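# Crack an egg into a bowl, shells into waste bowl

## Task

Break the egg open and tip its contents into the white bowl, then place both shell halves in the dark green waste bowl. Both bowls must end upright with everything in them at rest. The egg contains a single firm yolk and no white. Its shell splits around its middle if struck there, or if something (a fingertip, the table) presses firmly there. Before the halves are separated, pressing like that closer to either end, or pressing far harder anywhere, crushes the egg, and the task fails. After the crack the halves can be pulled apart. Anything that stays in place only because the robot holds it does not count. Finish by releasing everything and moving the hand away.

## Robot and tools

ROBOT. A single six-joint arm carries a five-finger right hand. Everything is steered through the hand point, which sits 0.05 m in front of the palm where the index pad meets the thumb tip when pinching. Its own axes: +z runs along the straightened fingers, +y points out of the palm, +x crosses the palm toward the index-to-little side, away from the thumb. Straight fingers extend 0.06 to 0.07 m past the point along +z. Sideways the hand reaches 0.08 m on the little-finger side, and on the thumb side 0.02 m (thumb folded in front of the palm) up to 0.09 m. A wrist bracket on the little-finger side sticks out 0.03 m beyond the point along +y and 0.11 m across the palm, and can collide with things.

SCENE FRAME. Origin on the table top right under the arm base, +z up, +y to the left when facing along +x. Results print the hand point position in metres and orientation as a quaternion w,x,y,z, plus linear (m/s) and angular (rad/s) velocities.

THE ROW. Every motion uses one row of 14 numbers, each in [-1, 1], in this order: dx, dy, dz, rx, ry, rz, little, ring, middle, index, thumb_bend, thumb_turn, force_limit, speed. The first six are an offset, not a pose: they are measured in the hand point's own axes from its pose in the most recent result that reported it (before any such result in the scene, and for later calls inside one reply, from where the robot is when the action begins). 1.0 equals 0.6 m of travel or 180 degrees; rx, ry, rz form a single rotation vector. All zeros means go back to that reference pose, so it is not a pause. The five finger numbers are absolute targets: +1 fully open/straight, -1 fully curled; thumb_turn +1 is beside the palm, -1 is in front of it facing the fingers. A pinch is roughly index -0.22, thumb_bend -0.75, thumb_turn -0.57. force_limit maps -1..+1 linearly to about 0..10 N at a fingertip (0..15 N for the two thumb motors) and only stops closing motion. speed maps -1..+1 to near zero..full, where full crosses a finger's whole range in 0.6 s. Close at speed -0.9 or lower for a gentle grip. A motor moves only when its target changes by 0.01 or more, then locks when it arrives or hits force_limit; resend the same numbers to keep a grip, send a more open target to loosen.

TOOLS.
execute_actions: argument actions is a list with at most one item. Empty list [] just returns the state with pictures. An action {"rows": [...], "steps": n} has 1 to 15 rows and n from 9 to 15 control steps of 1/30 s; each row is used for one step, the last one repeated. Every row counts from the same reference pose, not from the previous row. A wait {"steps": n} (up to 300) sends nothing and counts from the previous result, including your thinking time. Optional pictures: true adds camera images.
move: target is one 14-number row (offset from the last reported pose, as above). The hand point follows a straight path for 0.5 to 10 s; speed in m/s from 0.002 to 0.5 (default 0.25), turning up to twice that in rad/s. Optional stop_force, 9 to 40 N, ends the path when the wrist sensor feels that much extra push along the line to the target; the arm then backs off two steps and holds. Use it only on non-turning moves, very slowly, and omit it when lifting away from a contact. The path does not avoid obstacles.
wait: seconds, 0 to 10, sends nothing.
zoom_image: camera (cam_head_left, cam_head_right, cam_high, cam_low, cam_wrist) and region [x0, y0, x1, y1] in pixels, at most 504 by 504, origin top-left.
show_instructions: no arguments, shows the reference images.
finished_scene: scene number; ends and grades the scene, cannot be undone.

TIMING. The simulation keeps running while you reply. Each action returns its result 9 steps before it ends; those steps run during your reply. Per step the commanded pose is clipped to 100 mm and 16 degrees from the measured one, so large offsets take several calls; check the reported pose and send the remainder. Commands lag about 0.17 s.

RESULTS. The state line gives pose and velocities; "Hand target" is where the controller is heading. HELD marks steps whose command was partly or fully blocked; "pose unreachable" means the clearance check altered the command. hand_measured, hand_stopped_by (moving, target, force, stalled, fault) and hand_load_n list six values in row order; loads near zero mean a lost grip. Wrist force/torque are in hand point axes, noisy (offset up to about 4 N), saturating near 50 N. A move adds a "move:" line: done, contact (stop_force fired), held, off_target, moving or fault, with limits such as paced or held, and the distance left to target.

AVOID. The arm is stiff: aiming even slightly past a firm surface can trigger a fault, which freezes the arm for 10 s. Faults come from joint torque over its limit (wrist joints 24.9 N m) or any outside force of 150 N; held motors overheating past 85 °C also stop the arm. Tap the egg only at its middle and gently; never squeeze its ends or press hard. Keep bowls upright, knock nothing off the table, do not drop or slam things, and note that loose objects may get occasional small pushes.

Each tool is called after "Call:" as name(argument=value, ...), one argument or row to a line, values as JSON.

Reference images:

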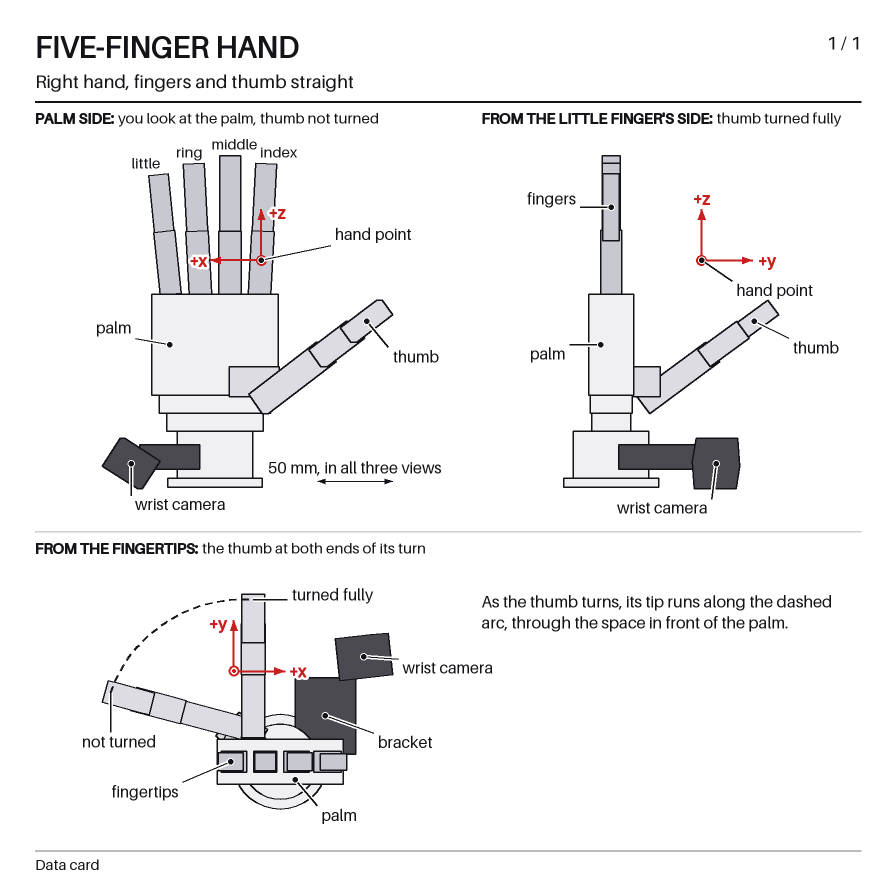

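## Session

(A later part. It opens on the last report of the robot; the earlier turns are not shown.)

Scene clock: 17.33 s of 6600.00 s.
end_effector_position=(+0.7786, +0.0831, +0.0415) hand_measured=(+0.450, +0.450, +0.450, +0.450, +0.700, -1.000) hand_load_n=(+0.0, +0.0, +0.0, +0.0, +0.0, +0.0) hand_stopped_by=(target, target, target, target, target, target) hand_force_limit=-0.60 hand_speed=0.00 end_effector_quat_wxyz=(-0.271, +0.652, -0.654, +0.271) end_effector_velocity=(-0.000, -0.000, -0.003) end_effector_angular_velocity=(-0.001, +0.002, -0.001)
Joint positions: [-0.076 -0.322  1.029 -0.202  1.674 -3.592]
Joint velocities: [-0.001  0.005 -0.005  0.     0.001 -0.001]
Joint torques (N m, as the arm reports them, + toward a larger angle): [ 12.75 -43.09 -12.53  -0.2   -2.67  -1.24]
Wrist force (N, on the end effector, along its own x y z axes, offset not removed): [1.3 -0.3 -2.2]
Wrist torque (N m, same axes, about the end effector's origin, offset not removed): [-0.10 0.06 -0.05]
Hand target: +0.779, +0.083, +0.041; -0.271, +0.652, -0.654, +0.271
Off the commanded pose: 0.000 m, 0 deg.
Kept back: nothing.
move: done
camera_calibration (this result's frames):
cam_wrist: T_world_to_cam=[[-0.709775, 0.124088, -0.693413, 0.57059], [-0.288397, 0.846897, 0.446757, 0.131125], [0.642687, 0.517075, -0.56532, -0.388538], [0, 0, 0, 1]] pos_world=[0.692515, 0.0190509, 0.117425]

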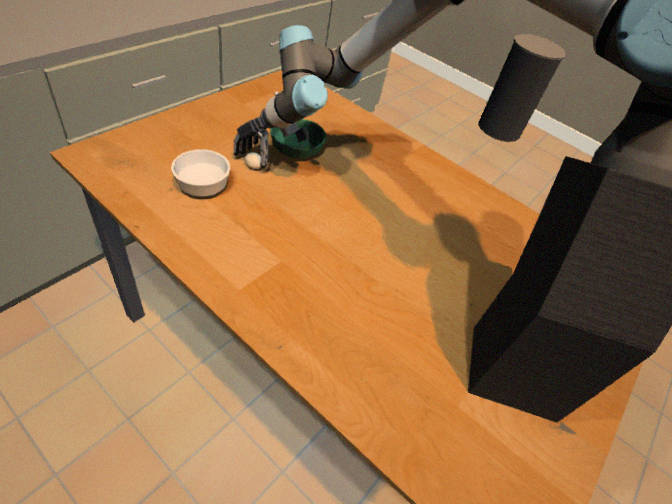

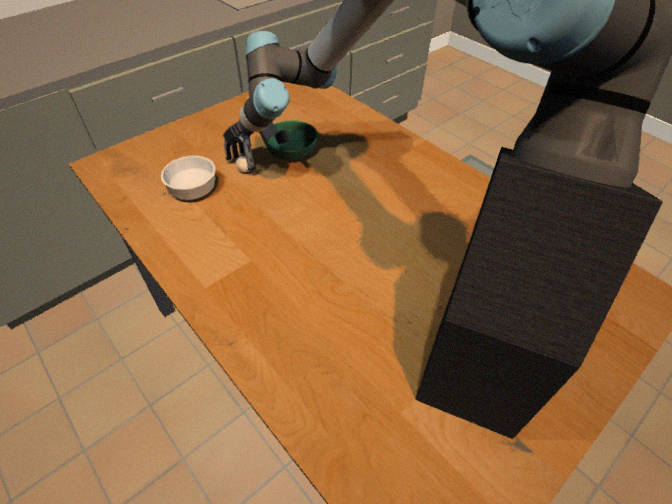

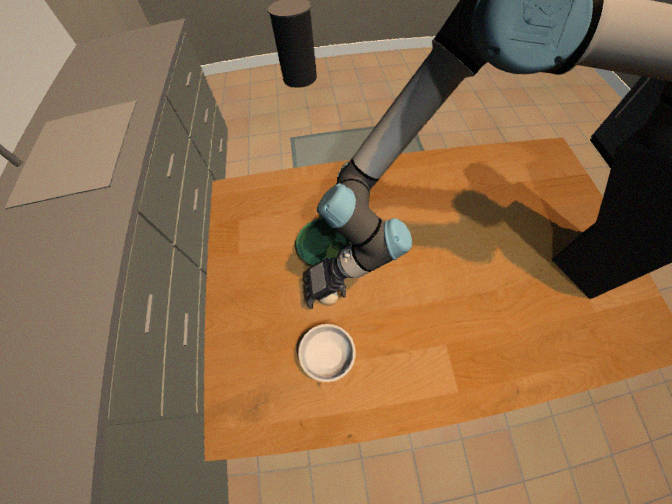

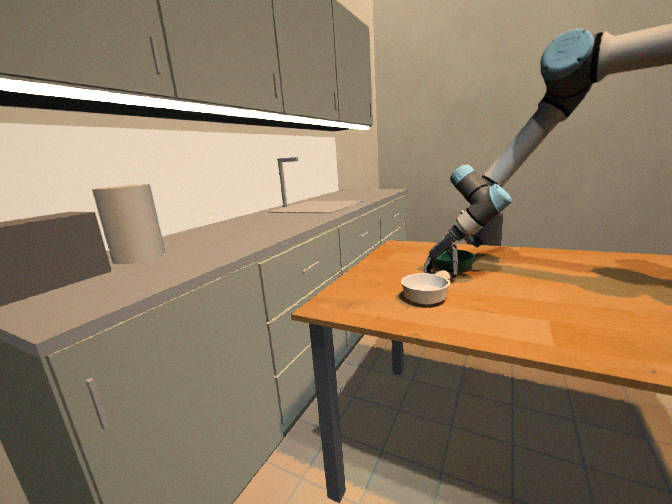

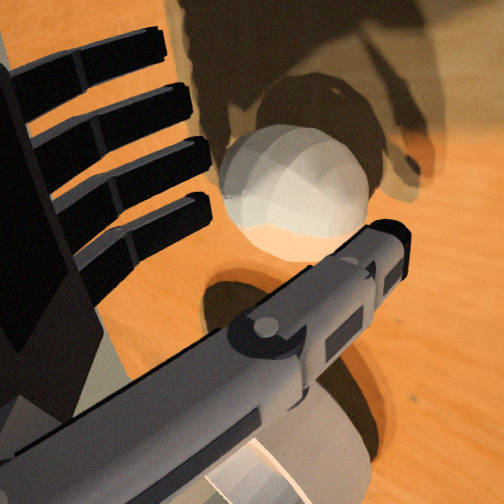

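Lower 1.3 cm more, then close gently.

Call:
move(
  target=[0,0.016,0.015,0,0,0,0.45,0.45,0.45,0.45,0.7,-1,-0.6,-0.9],
  speed=0.015,
)

Call:
move(
  target=[0,0,0,0,0,0,0.3,0.3,-0.1,-0.1,0.3,-1,-0.65,-0.92],
)

Call:
zoom_image(
  camera="cam_head_left",
  region=[200, 90, 320, 190],
)

Scene clock: 18.83 s of 6600.00 s.
end_effector_position=(+0.7782, +0.0831, +0.0286) hand_measured=(+0.450, +0.450, +0.450, +0.450, +0.700, -1.000) hand_load_n=(+0.0, +0.0, -0.5, +0.0, +0.0, +0.0) hand_stopped_by=(target, target, target, target, target, target) hand_force_limit=-0.60 hand_speed=-0.90 end_effector_quat_wxyz=(-0.271, +0.652, -0.654, +0.271) end_effector_velocity=(+0.001, -0.000, -0.001) end_effector_angular_velocity=(-0.000, -0.003, -0.000)
Joint positions: [-0.083 -0.297  1.008 -0.207  1.668 -3.595]
Joint velocities: [-0.001  0.004 -0.005 -0.002 -0.002 -0.001]
Joint torques (N m, as the arm reports them, + toward a larger angle): [ 11.96 -38.53 -12.43  -0.35  -2.44  -1.33]
Wrist force (N, on the end effector, along its own x y z axes, offset not removed): [1.7 -2.9 -7.2]
Wrist torque (N m, same axes, about the end effector's origin, offset not removed): [0.34 0.11 0.10]
Hand target: +0.778, +0.083, +0.028; -0.271, +0.652, -0.654, +0.271
Off the commanded pose: 0.000 m, 0 deg.
Kept back: nothing.
move: done
camera_calibration (this result's frames):
cam_wrist: T_world_to_cam=[[-0.709709, 0.12408, -0.693481, 0.561362], [-0.288444, 0.846899, 0.446724, 0.136769], [0.642739, 0.517074, -0.565262, -0.395618], [0, 0, 0, 1]] pos_world=[0.692133, 0.0190804, 0.104568]

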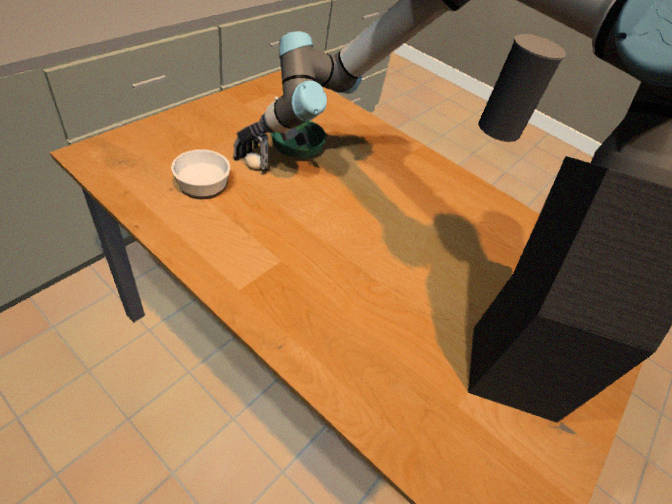

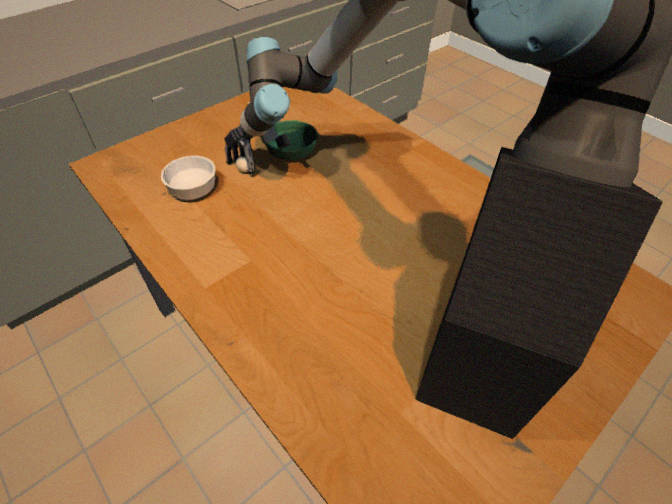

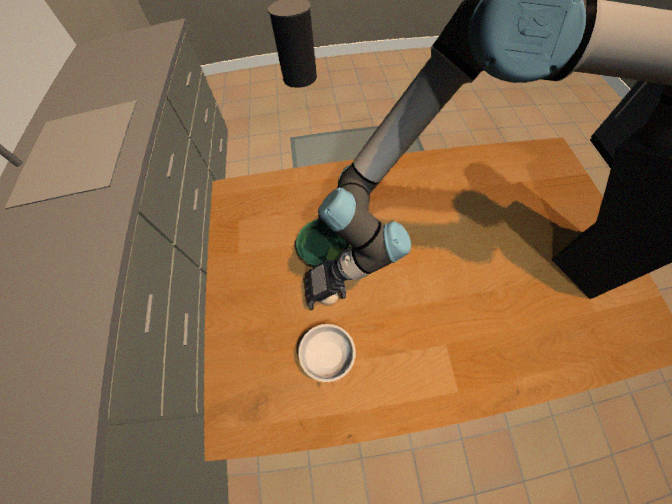

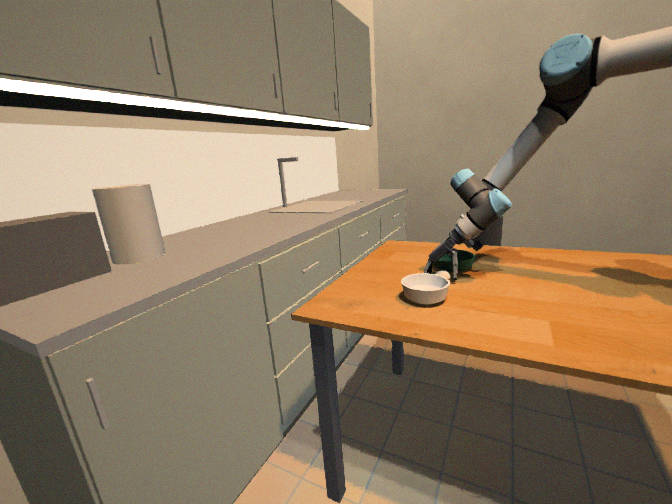

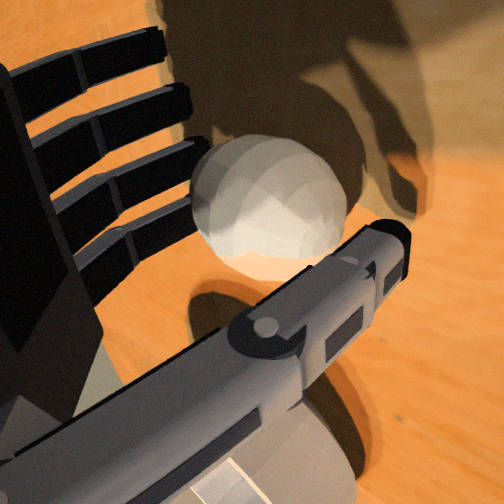

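Scene clock: 23.80 s of 6600.00 s.
end_effector_position=(+0.7782, +0.0831, +0.0286) hand_measured=(+0.300, +0.300, +0.442, -0.100, +0.300, -1.000) hand_load_n=(+0.0, +0.0, +3.0, +0.0, +0.0, +0.0) hand_stopped_by=(target, target, force, target, target, target) hand_force_limit=-0.65 hand_speed=-0.92 end_effector_quat_wxyz=(-0.271, +0.652, -0.654, +0.271) end_effector_velocity=(-0.001, +0.000, -0.000) end_effector_angular_velocity=(-0.000, +0.002, -0.000)
Joint positions: [-0.083 -0.297  1.008 -0.207  1.668 -3.595]
Joint velocities: [0.    0.    0.    0.001 0.001 0.   ]
Joint torques (N m, as the arm reports them, + toward a larger angle): [ 36.69 -52.29   1.26   3.29   2.22   1.64]
Wrist force (N, on the end effector, along its own x y z axes, offset not removed): [1.4 -2.1 -3.0]
Wrist torque (N m, same axes, about the end effector's origin, offset not removed): [0.88 -0.24 -0.02]
Hand target: +0.778, +0.083, +0.029; -0.271, +0.652, -0.654, +0.271
Off the commanded pose: 0.000 m, 0 deg.
Kept back: nothing.
move: done
camera_calibration (this result's frames):
cam_wrist: T_world_to_cam=[[-0.70971, 0.12408, -0.693481, 0.561363], [-0.288442, 0.8469, 0.446723, 0.136768], [0.642738, 0.517073, -0.565264, -0.395617], [0, 0, 0, 1]] pos_world=[0.692133, 0.0190802, 0.104568]

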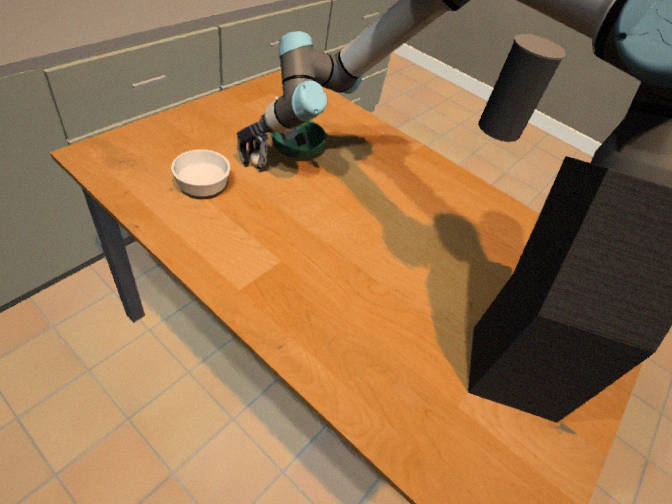

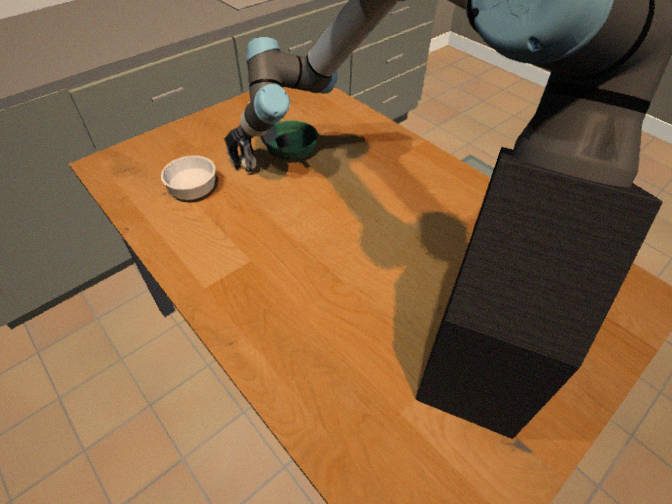

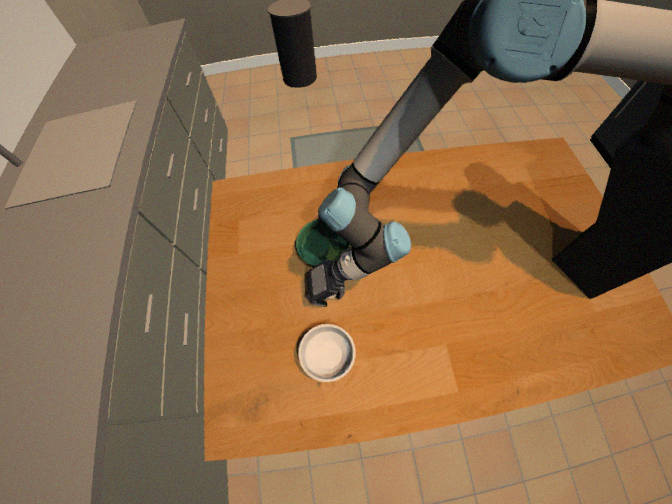

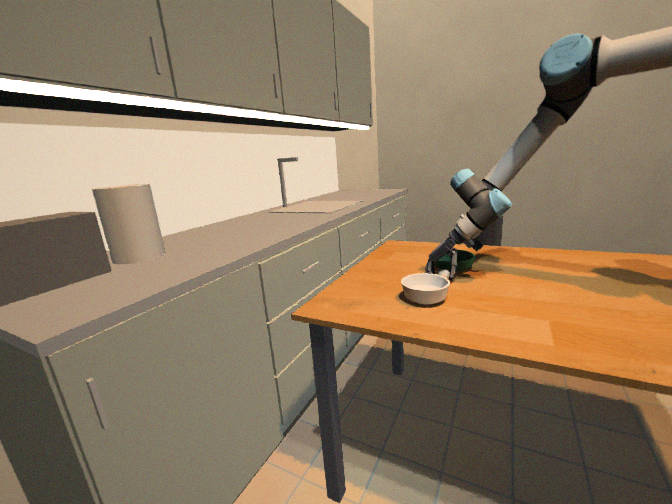

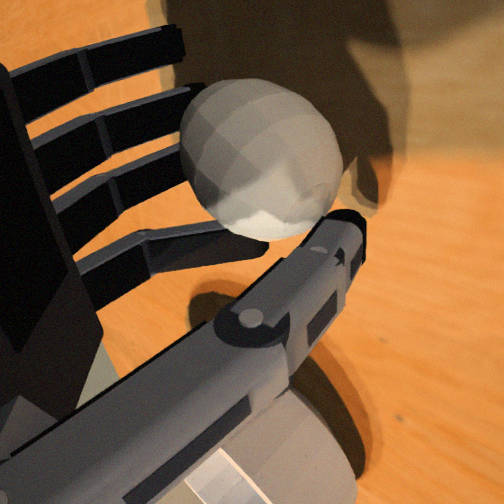

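Region (200, 90, 320, 190) of cam_head_left's 672x504 image, scaled by 4.200, with more detail than that image has.

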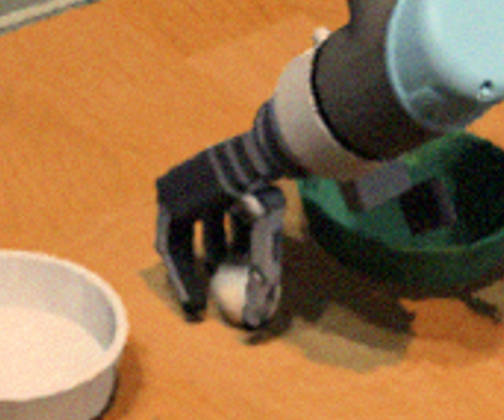

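Call:
move(
  target=[0,-0.005,-0.005,0,0,0,0.4,0.4,0.4,0.4,0.7,-1,-0.65,-0.5],
  speed=0.02,
)

Call:
move(
  target=[0.033,0,0,0,0,0,0.4,0.4,0.4,0.4,0.7,-1,-0.65,-0.5],
  speed=0.03,
)

Call:
move(
  target=[0,0,0,0,0,0,0.3,0.1,0.1,0.1,0.5,-1,-0.65,-0.92],
)

Scene clock: 25.33 s of 6600.00 s.
end_effector_position=(+0.7782, +0.0831, +0.0329) hand_measured=(+0.400, +0.400, +0.442, +0.400, +0.700, -1.000) hand_load_n=(+0.0, +0.0, +0.0, +0.0, +0.0, +0.0) hand_stopped_by=(target, target, force, target, target, target) hand_force_limit=-0.65 hand_speed=-0.50 end_effector_quat_wxyz=(-0.271, +0.652, -0.654, +0.271) end_effector_velocity=(-0.000, +0.001, +0.000) end_effector_angular_velocity=(+0.002, -0.000, +0.002)
Joint positions: [-0.081 -0.305  1.016 -0.206  1.67  -3.594]
Joint velocities: [ 0.    -0.     0.001  0.    -0.002  0.   ]
Joint torques (N m, as the arm reports them, + toward a larger angle): [ 39.38 -57.99  -2.42   2.12   1.97   1.92]
Wrist force (N, on the end effector, along its own x y z axes, offset not removed): [1.6 2.5 -4.6]
Wrist torque (N m, same axes, about the end effector's origin, offset not removed): [0.54 0.00 0.12]
Hand target: +0.778, +0.083, +0.033; -0.271, +0.652, -0.654, +0.271
Off the commanded pose: 0.000 m, 0 deg.
Kept back: nothing.
move: done
camera_calibration (this result's frames):
cam_wrist: T_world_to_cam=[[-0.70971, 0.124083, -0.693481, 0.564298], [-0.288441, 0.846899, 0.446725, 0.134884], [0.642739, 0.517074, -0.565262, -0.393219], [0, 0, 0, 1]] pos_world=[0.692131, 0.0190702, 0.108802]

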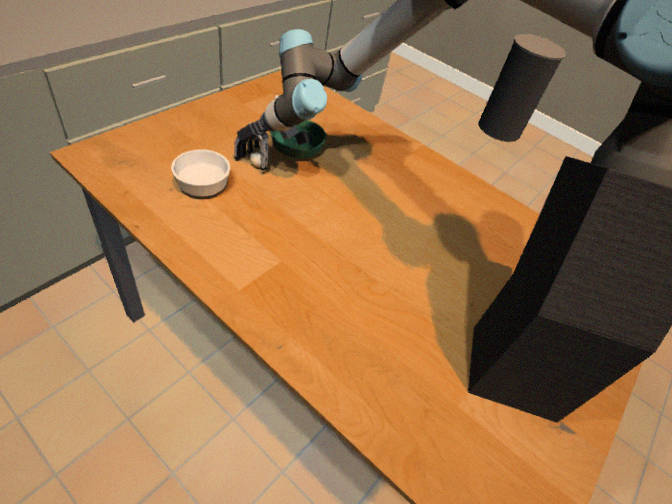

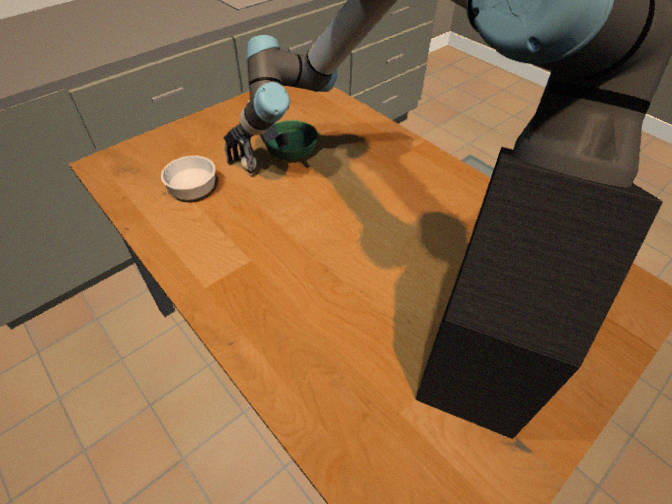

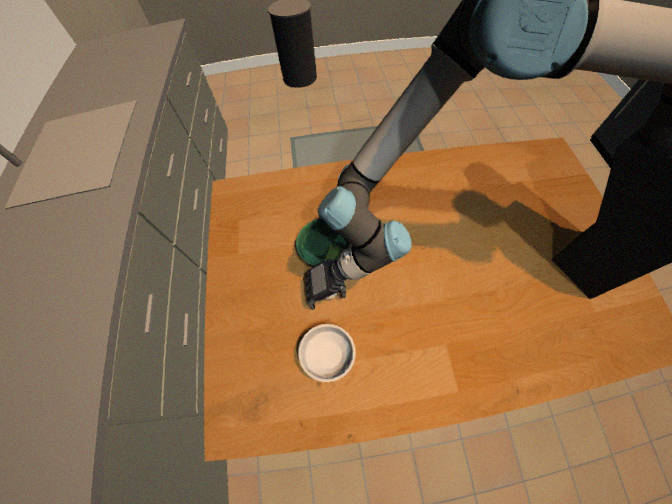

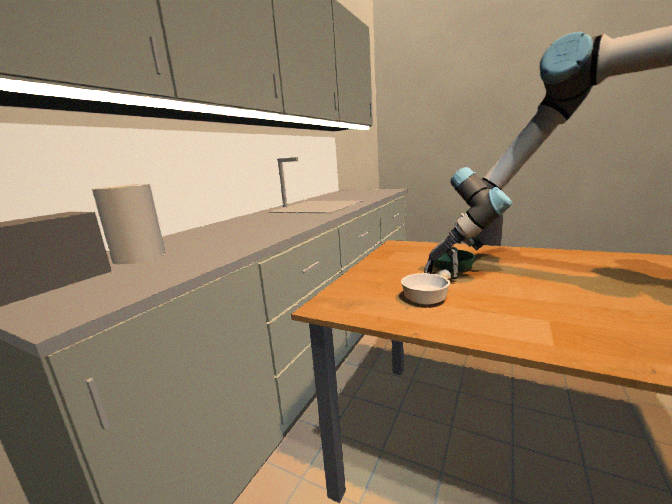

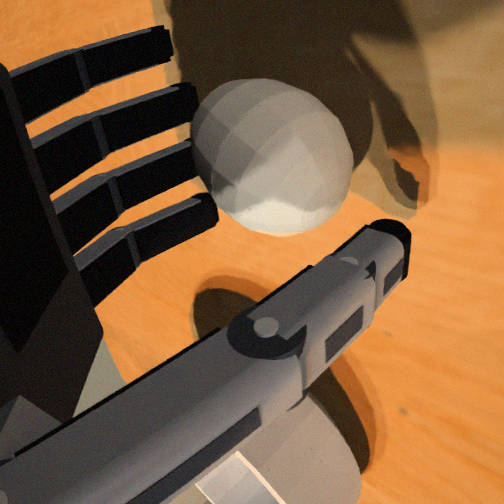

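Scene clock: 26.33 s of 6600.00 s.
end_effector_position=(+0.7782, +0.0635, +0.0328) hand_measured=(+0.400, +0.400, +0.442, +0.400, +0.700, -1.000) hand_load_n=(+0.0, +0.0, +0.0, +0.0, +0.0, +0.0) hand_stopped_by=(target, target, force, target, target, target) hand_force_limit=-0.65 hand_speed=-0.50 end_effector_quat_wxyz=(-0.271, +0.652, -0.654, +0.271) end_effector_velocity=(-0.000, -0.003, -0.000) end_effector_angular_velocity=(-0.000, +0.000, -0.001)
Joint positions: [-0.107 -0.322  1.027 -0.201  1.647 -3.607]
Joint velocities: [-0.003 -0.002  0.002  0.    -0.002 -0.002]
Joint torques (N m, as the arm reports them, + toward a larger angle): [ 13.77 -57.62  -2.65   2.51  -2.6   -1.14]
Wrist force (N, on the end effector, along its own x y z axes, offset not removed): [3.8 0.1 2.1]
Wrist torque (N m, same axes, about the end effector's origin, offset not removed): [-0.22 -0.64 0.24]
Hand target: +0.778, +0.063, +0.033; -0.271, +0.652, -0.654, +0.271
Off the commanded pose: 0.000 m, 0 deg.
Kept back: nothing.
move: done
camera_calibration (this result's frames):
cam_wrist: T_world_to_cam=[[-0.70973, 0.124057, -0.693464, 0.56668], [-0.288437, 0.846909, 0.44671, 0.151442], [0.642719, 0.517064, -0.565294, -0.3831], [0, 0, 0, 1]] pos_world=[0.692097, -0.000470702, 0.108758]

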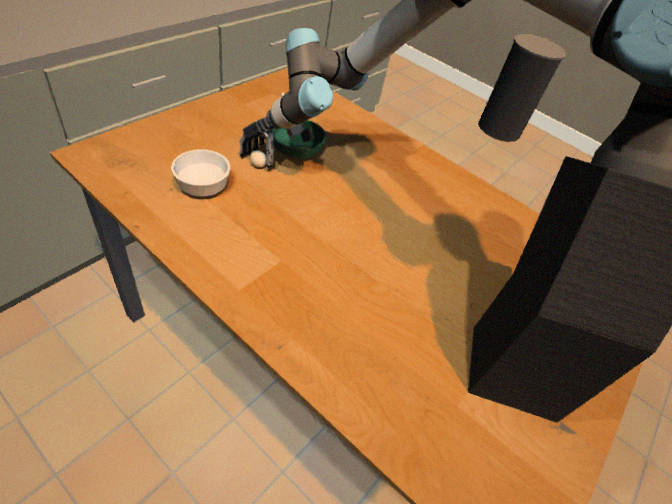

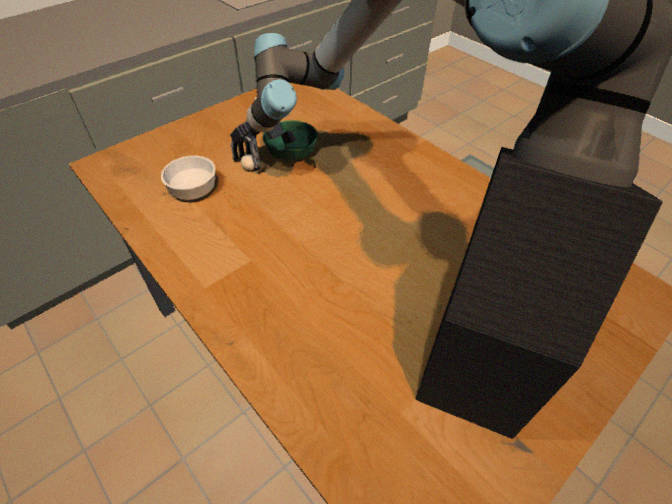

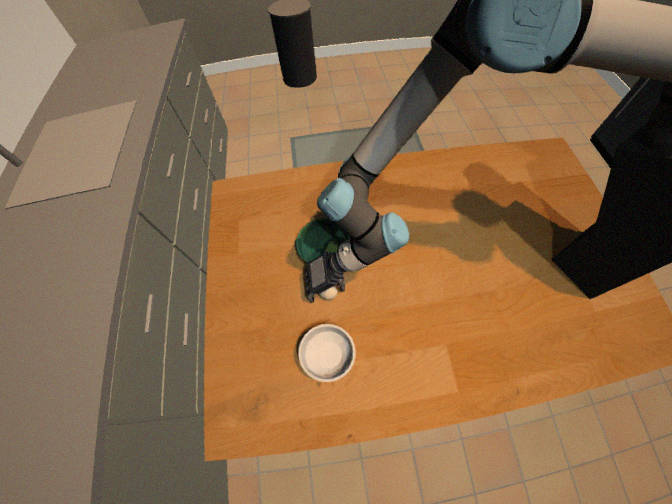

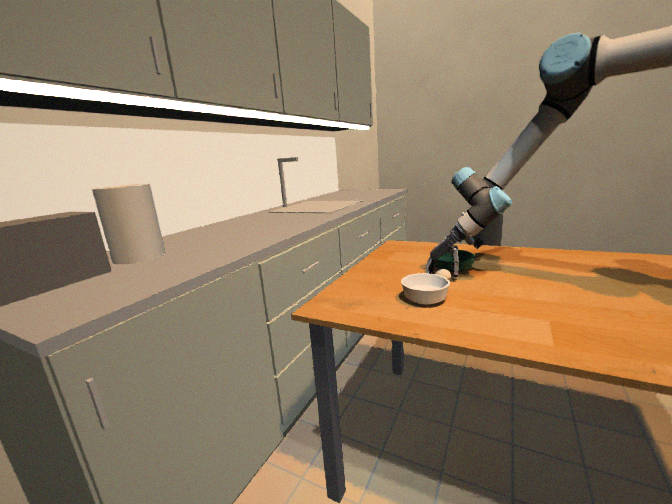

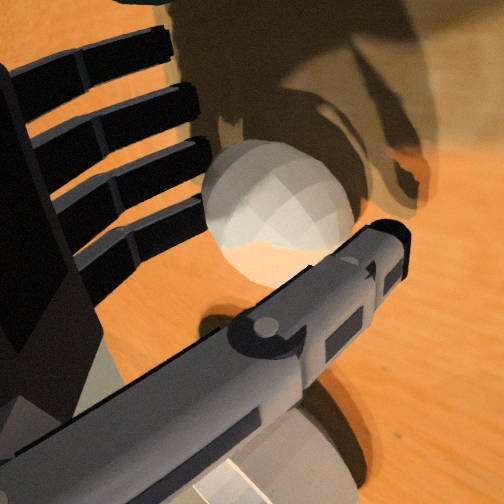

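Scene clock: 28.83 s of 6600.00 s.
end_effector_position=(+0.7782, +0.0635, +0.0328) hand_measured=(+0.300, +0.100, +0.150, +0.100, +0.514, -1.000) hand_load_n=(+0.0, +0.0, +2.5, +0.0, +2.5, +0.5) hand_stopped_by=(target, target, force, target, force, target) hand_force_limit=-0.65 hand_speed=-0.92 end_effector_quat_wxyz=(-0.271, +0.652, -0.654, +0.271) end_effector_velocity=(+0.000, -0.000, -0.000) end_effector_angular_velocity=(-0.000, -0.001, -0.000)
Joint positions: [-0.107 -0.322  1.027 -0.201  1.647 -3.607]
Joint velocities: [-0.     0.    -0.    -0.001  0.    -0.   ]
Joint torques (N m, as the arm reports them, + toward a larger angle): [ 38.42 -43.42 -13.58  -0.12   1.66   1.72]
Wrist force (N, on the end effector, along its own x y z axes, offset not removed): [-2.4 2.2 -0.5]
Wrist torque (N m, same axes, about the end effector's origin, offset not removed): [0.25 0.43 0.01]
Hand target: +0.778, +0.064, +0.033; -0.271, +0.652, -0.654, +0.271
Off the commanded pose: 0.000 m, 0 deg.
Kept back: nothing.
move: done
camera_calibration (this result's frames):
cam_wrist: T_world_to_cam=[[-0.709744, 0.124055, -0.693451, 0.566684], [-0.288434, 0.846905, 0.446719, 0.151437], [0.642705, 0.517071, -0.565304, -0.383089], [0, 0, 0, 1]] pos_world=[0.692093, -0.000468813, 0.108756]

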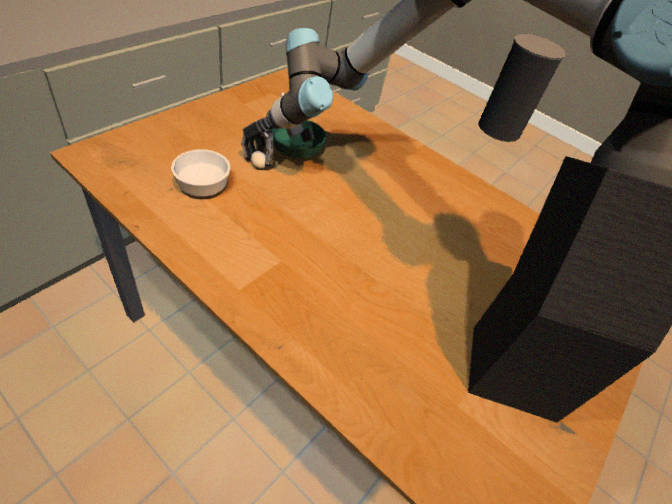

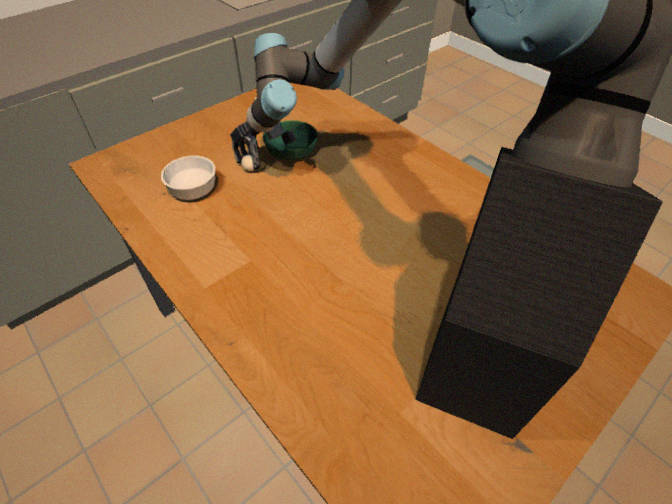

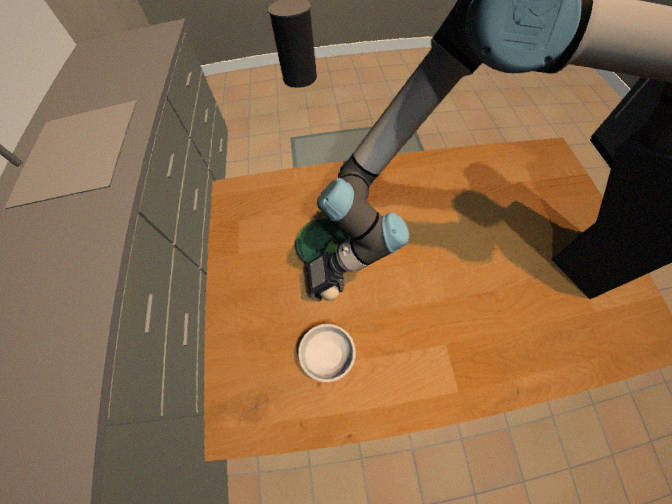

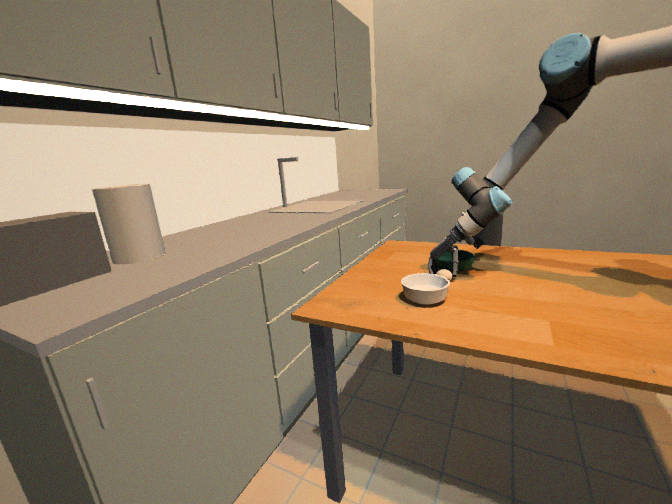

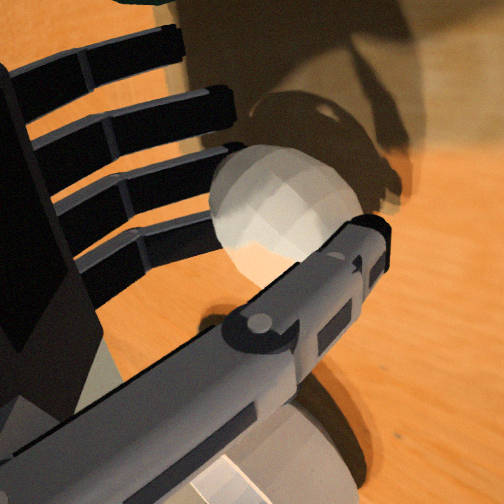

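Close index too, then lift.

Call:
move(
  target=[0,0,0,0,0,0,0.3,0.1,0.1,-0.15,0.5,-1,-0.75,-0.92],
)

Call:
move(
  target=[0,-0.09,-0.09,0,0,0,-0.9,-0.9,0.1,-0.15,0.5,-1,-0.75,-0.7],
  speed=0.05,
)

Scene clock: 29.93 s of 6600.00 s.
end_effector_position=(+0.7782, +0.0635, +0.0328) hand_measured=(+0.300, +0.100, +0.150, +0.088, +0.514, -1.000) hand_load_n=(+0.0, +0.0, +2.0, +1.0, +3.0, +0.5) hand_stopped_by=(target, target, force, force, force, target) hand_force_limit=-0.75 hand_speed=-0.92 end_effector_quat_wxyz=(-0.271, +0.652, -0.654, +0.271) end_effector_velocity=(+0.000, -0.000, +0.000) end_effector_angular_velocity=(-0.001, -0.001, -0.001)
Joint positions: [-0.107 -0.322  1.027 -0.201  1.647 -3.607]
Joint velocities: [ 0.    -0.     0.    -0.001  0.001  0.   ]
Joint torques (N m, as the arm reports them, + toward a larger angle): [ 39.29 -43.73 -13.62   0.24   1.63   1.51]
Wrist force (N, on the end effector, along its own x y z axes, offset not removed): [1.9 2.3 1.1]
Wrist torque (N m, same axes, about the end effector's origin, offset not removed): [0.21 -0.28 0.43]
Hand target: +0.778, +0.064, +0.033; -0.271, +0.652, -0.654, +0.271
Off the commanded pose: 0.000 m, 0 deg.
Kept back: nothing.
move: done
camera_calibration (this result's frames):
cam_wrist: T_world_to_cam=[[-0.709732, 0.124057, -0.693463, 0.566679], [-0.288435, 0.846909, 0.44671, 0.151441], [0.642718, 0.517064, -0.565296, -0.383101], [0, 0, 0, 1]] pos_world=[0.692096, -0.000469675, 0.108756]

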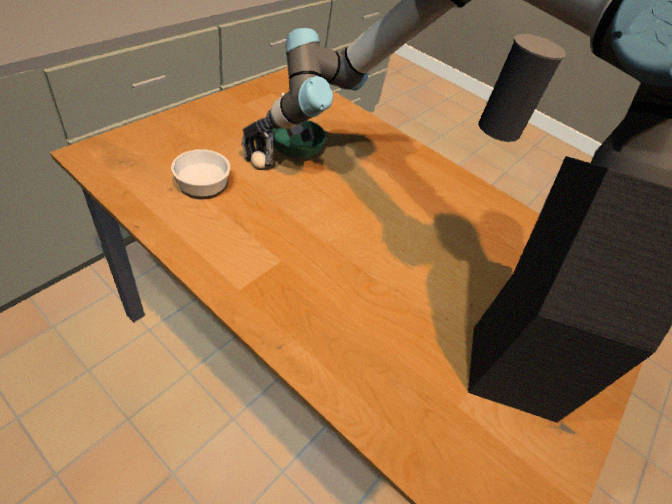

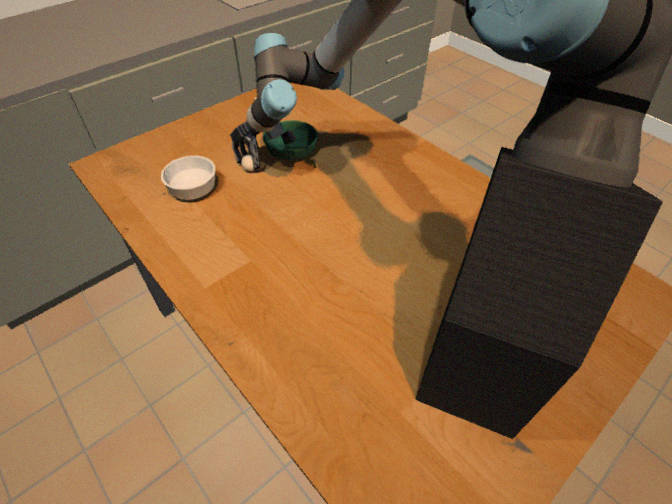

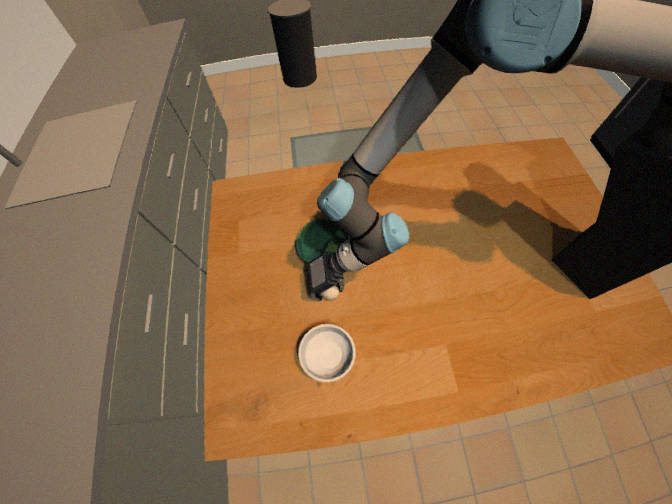

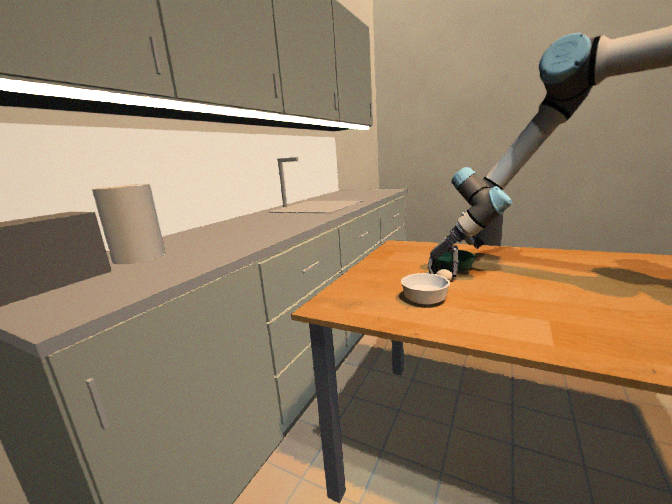

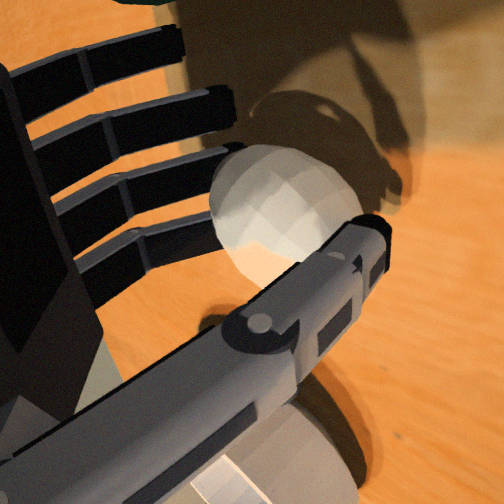

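Scene clock: 32.60 s of 6600.00 s.
end_effector_position=(+0.7781, +0.0634, +0.1092) hand_measured=(-0.900, -0.900, +0.150, +0.088, +0.514, -1.000) hand_load_n=(+0.0, +0.0, +2.0, +1.0, +3.0, +0.5) hand_stopped_by=(target, target, force, force, force, target) hand_force_limit=-0.75 hand_speed=-0.70 end_effector_quat_wxyz=(-0.271, +0.652, -0.654, +0.271) end_effector_velocity=(-0.000, -0.000, +0.000) end_effector_angular_velocity=(-0.000, +0.001, +0.000)
Joint positions: [-0.063 -0.468  1.139 -0.166  1.685 -3.586]
Joint velocities: [ 0.    -0.     0.     0.001  0.    -0.   ]
Joint torques (N m, as the arm reports them, + toward a larger angle): [ 37.9  -57.88  -2.54   2.4    1.73   1.61]
Wrist force (N, on the end effector, along its own x y z axes, offset not removed): [3.6 1.3 -0.9]
Wrist torque (N m, same axes, about the end effector's origin, offset not removed): [0.11 -0.50 0.44]
Hand target: +0.778, +0.063, +0.109; -0.271, +0.652, -0.654, +0.271
Off the commanded pose: 0.000 m, 0 deg.
Kept back: nothing.
move: done
camera_calibration (this result's frames):
cam_wrist: T_world_to_cam=[[-0.709707, 0.124096, -0.693482, 0.61962], [-0.288431, 0.8469, 0.446729, 0.117457], [0.642747, 0.517068, -0.565258, -0.339846], [0, 0, 0, 1]] pos_world=[0.692062, -0.000642979, 0.185123]

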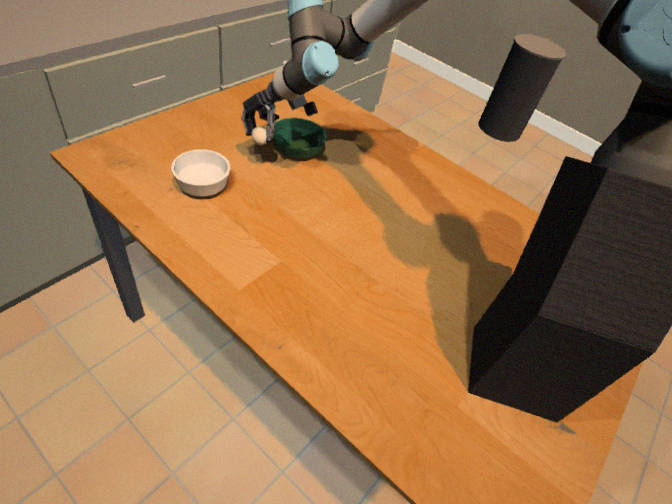

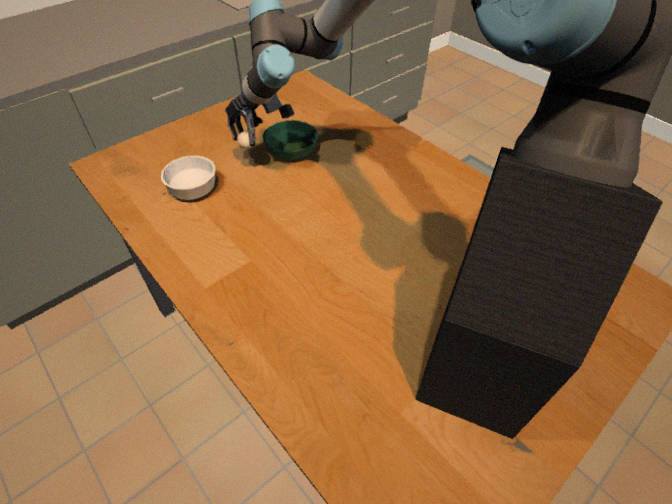

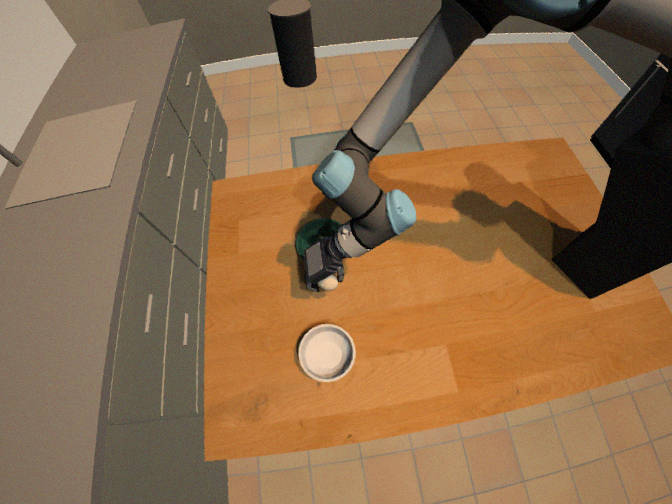

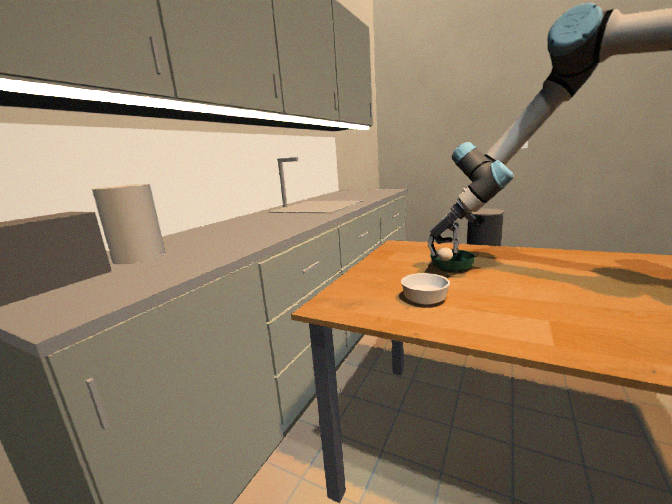

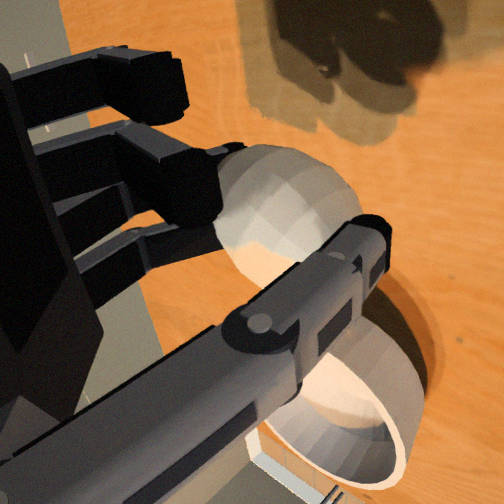

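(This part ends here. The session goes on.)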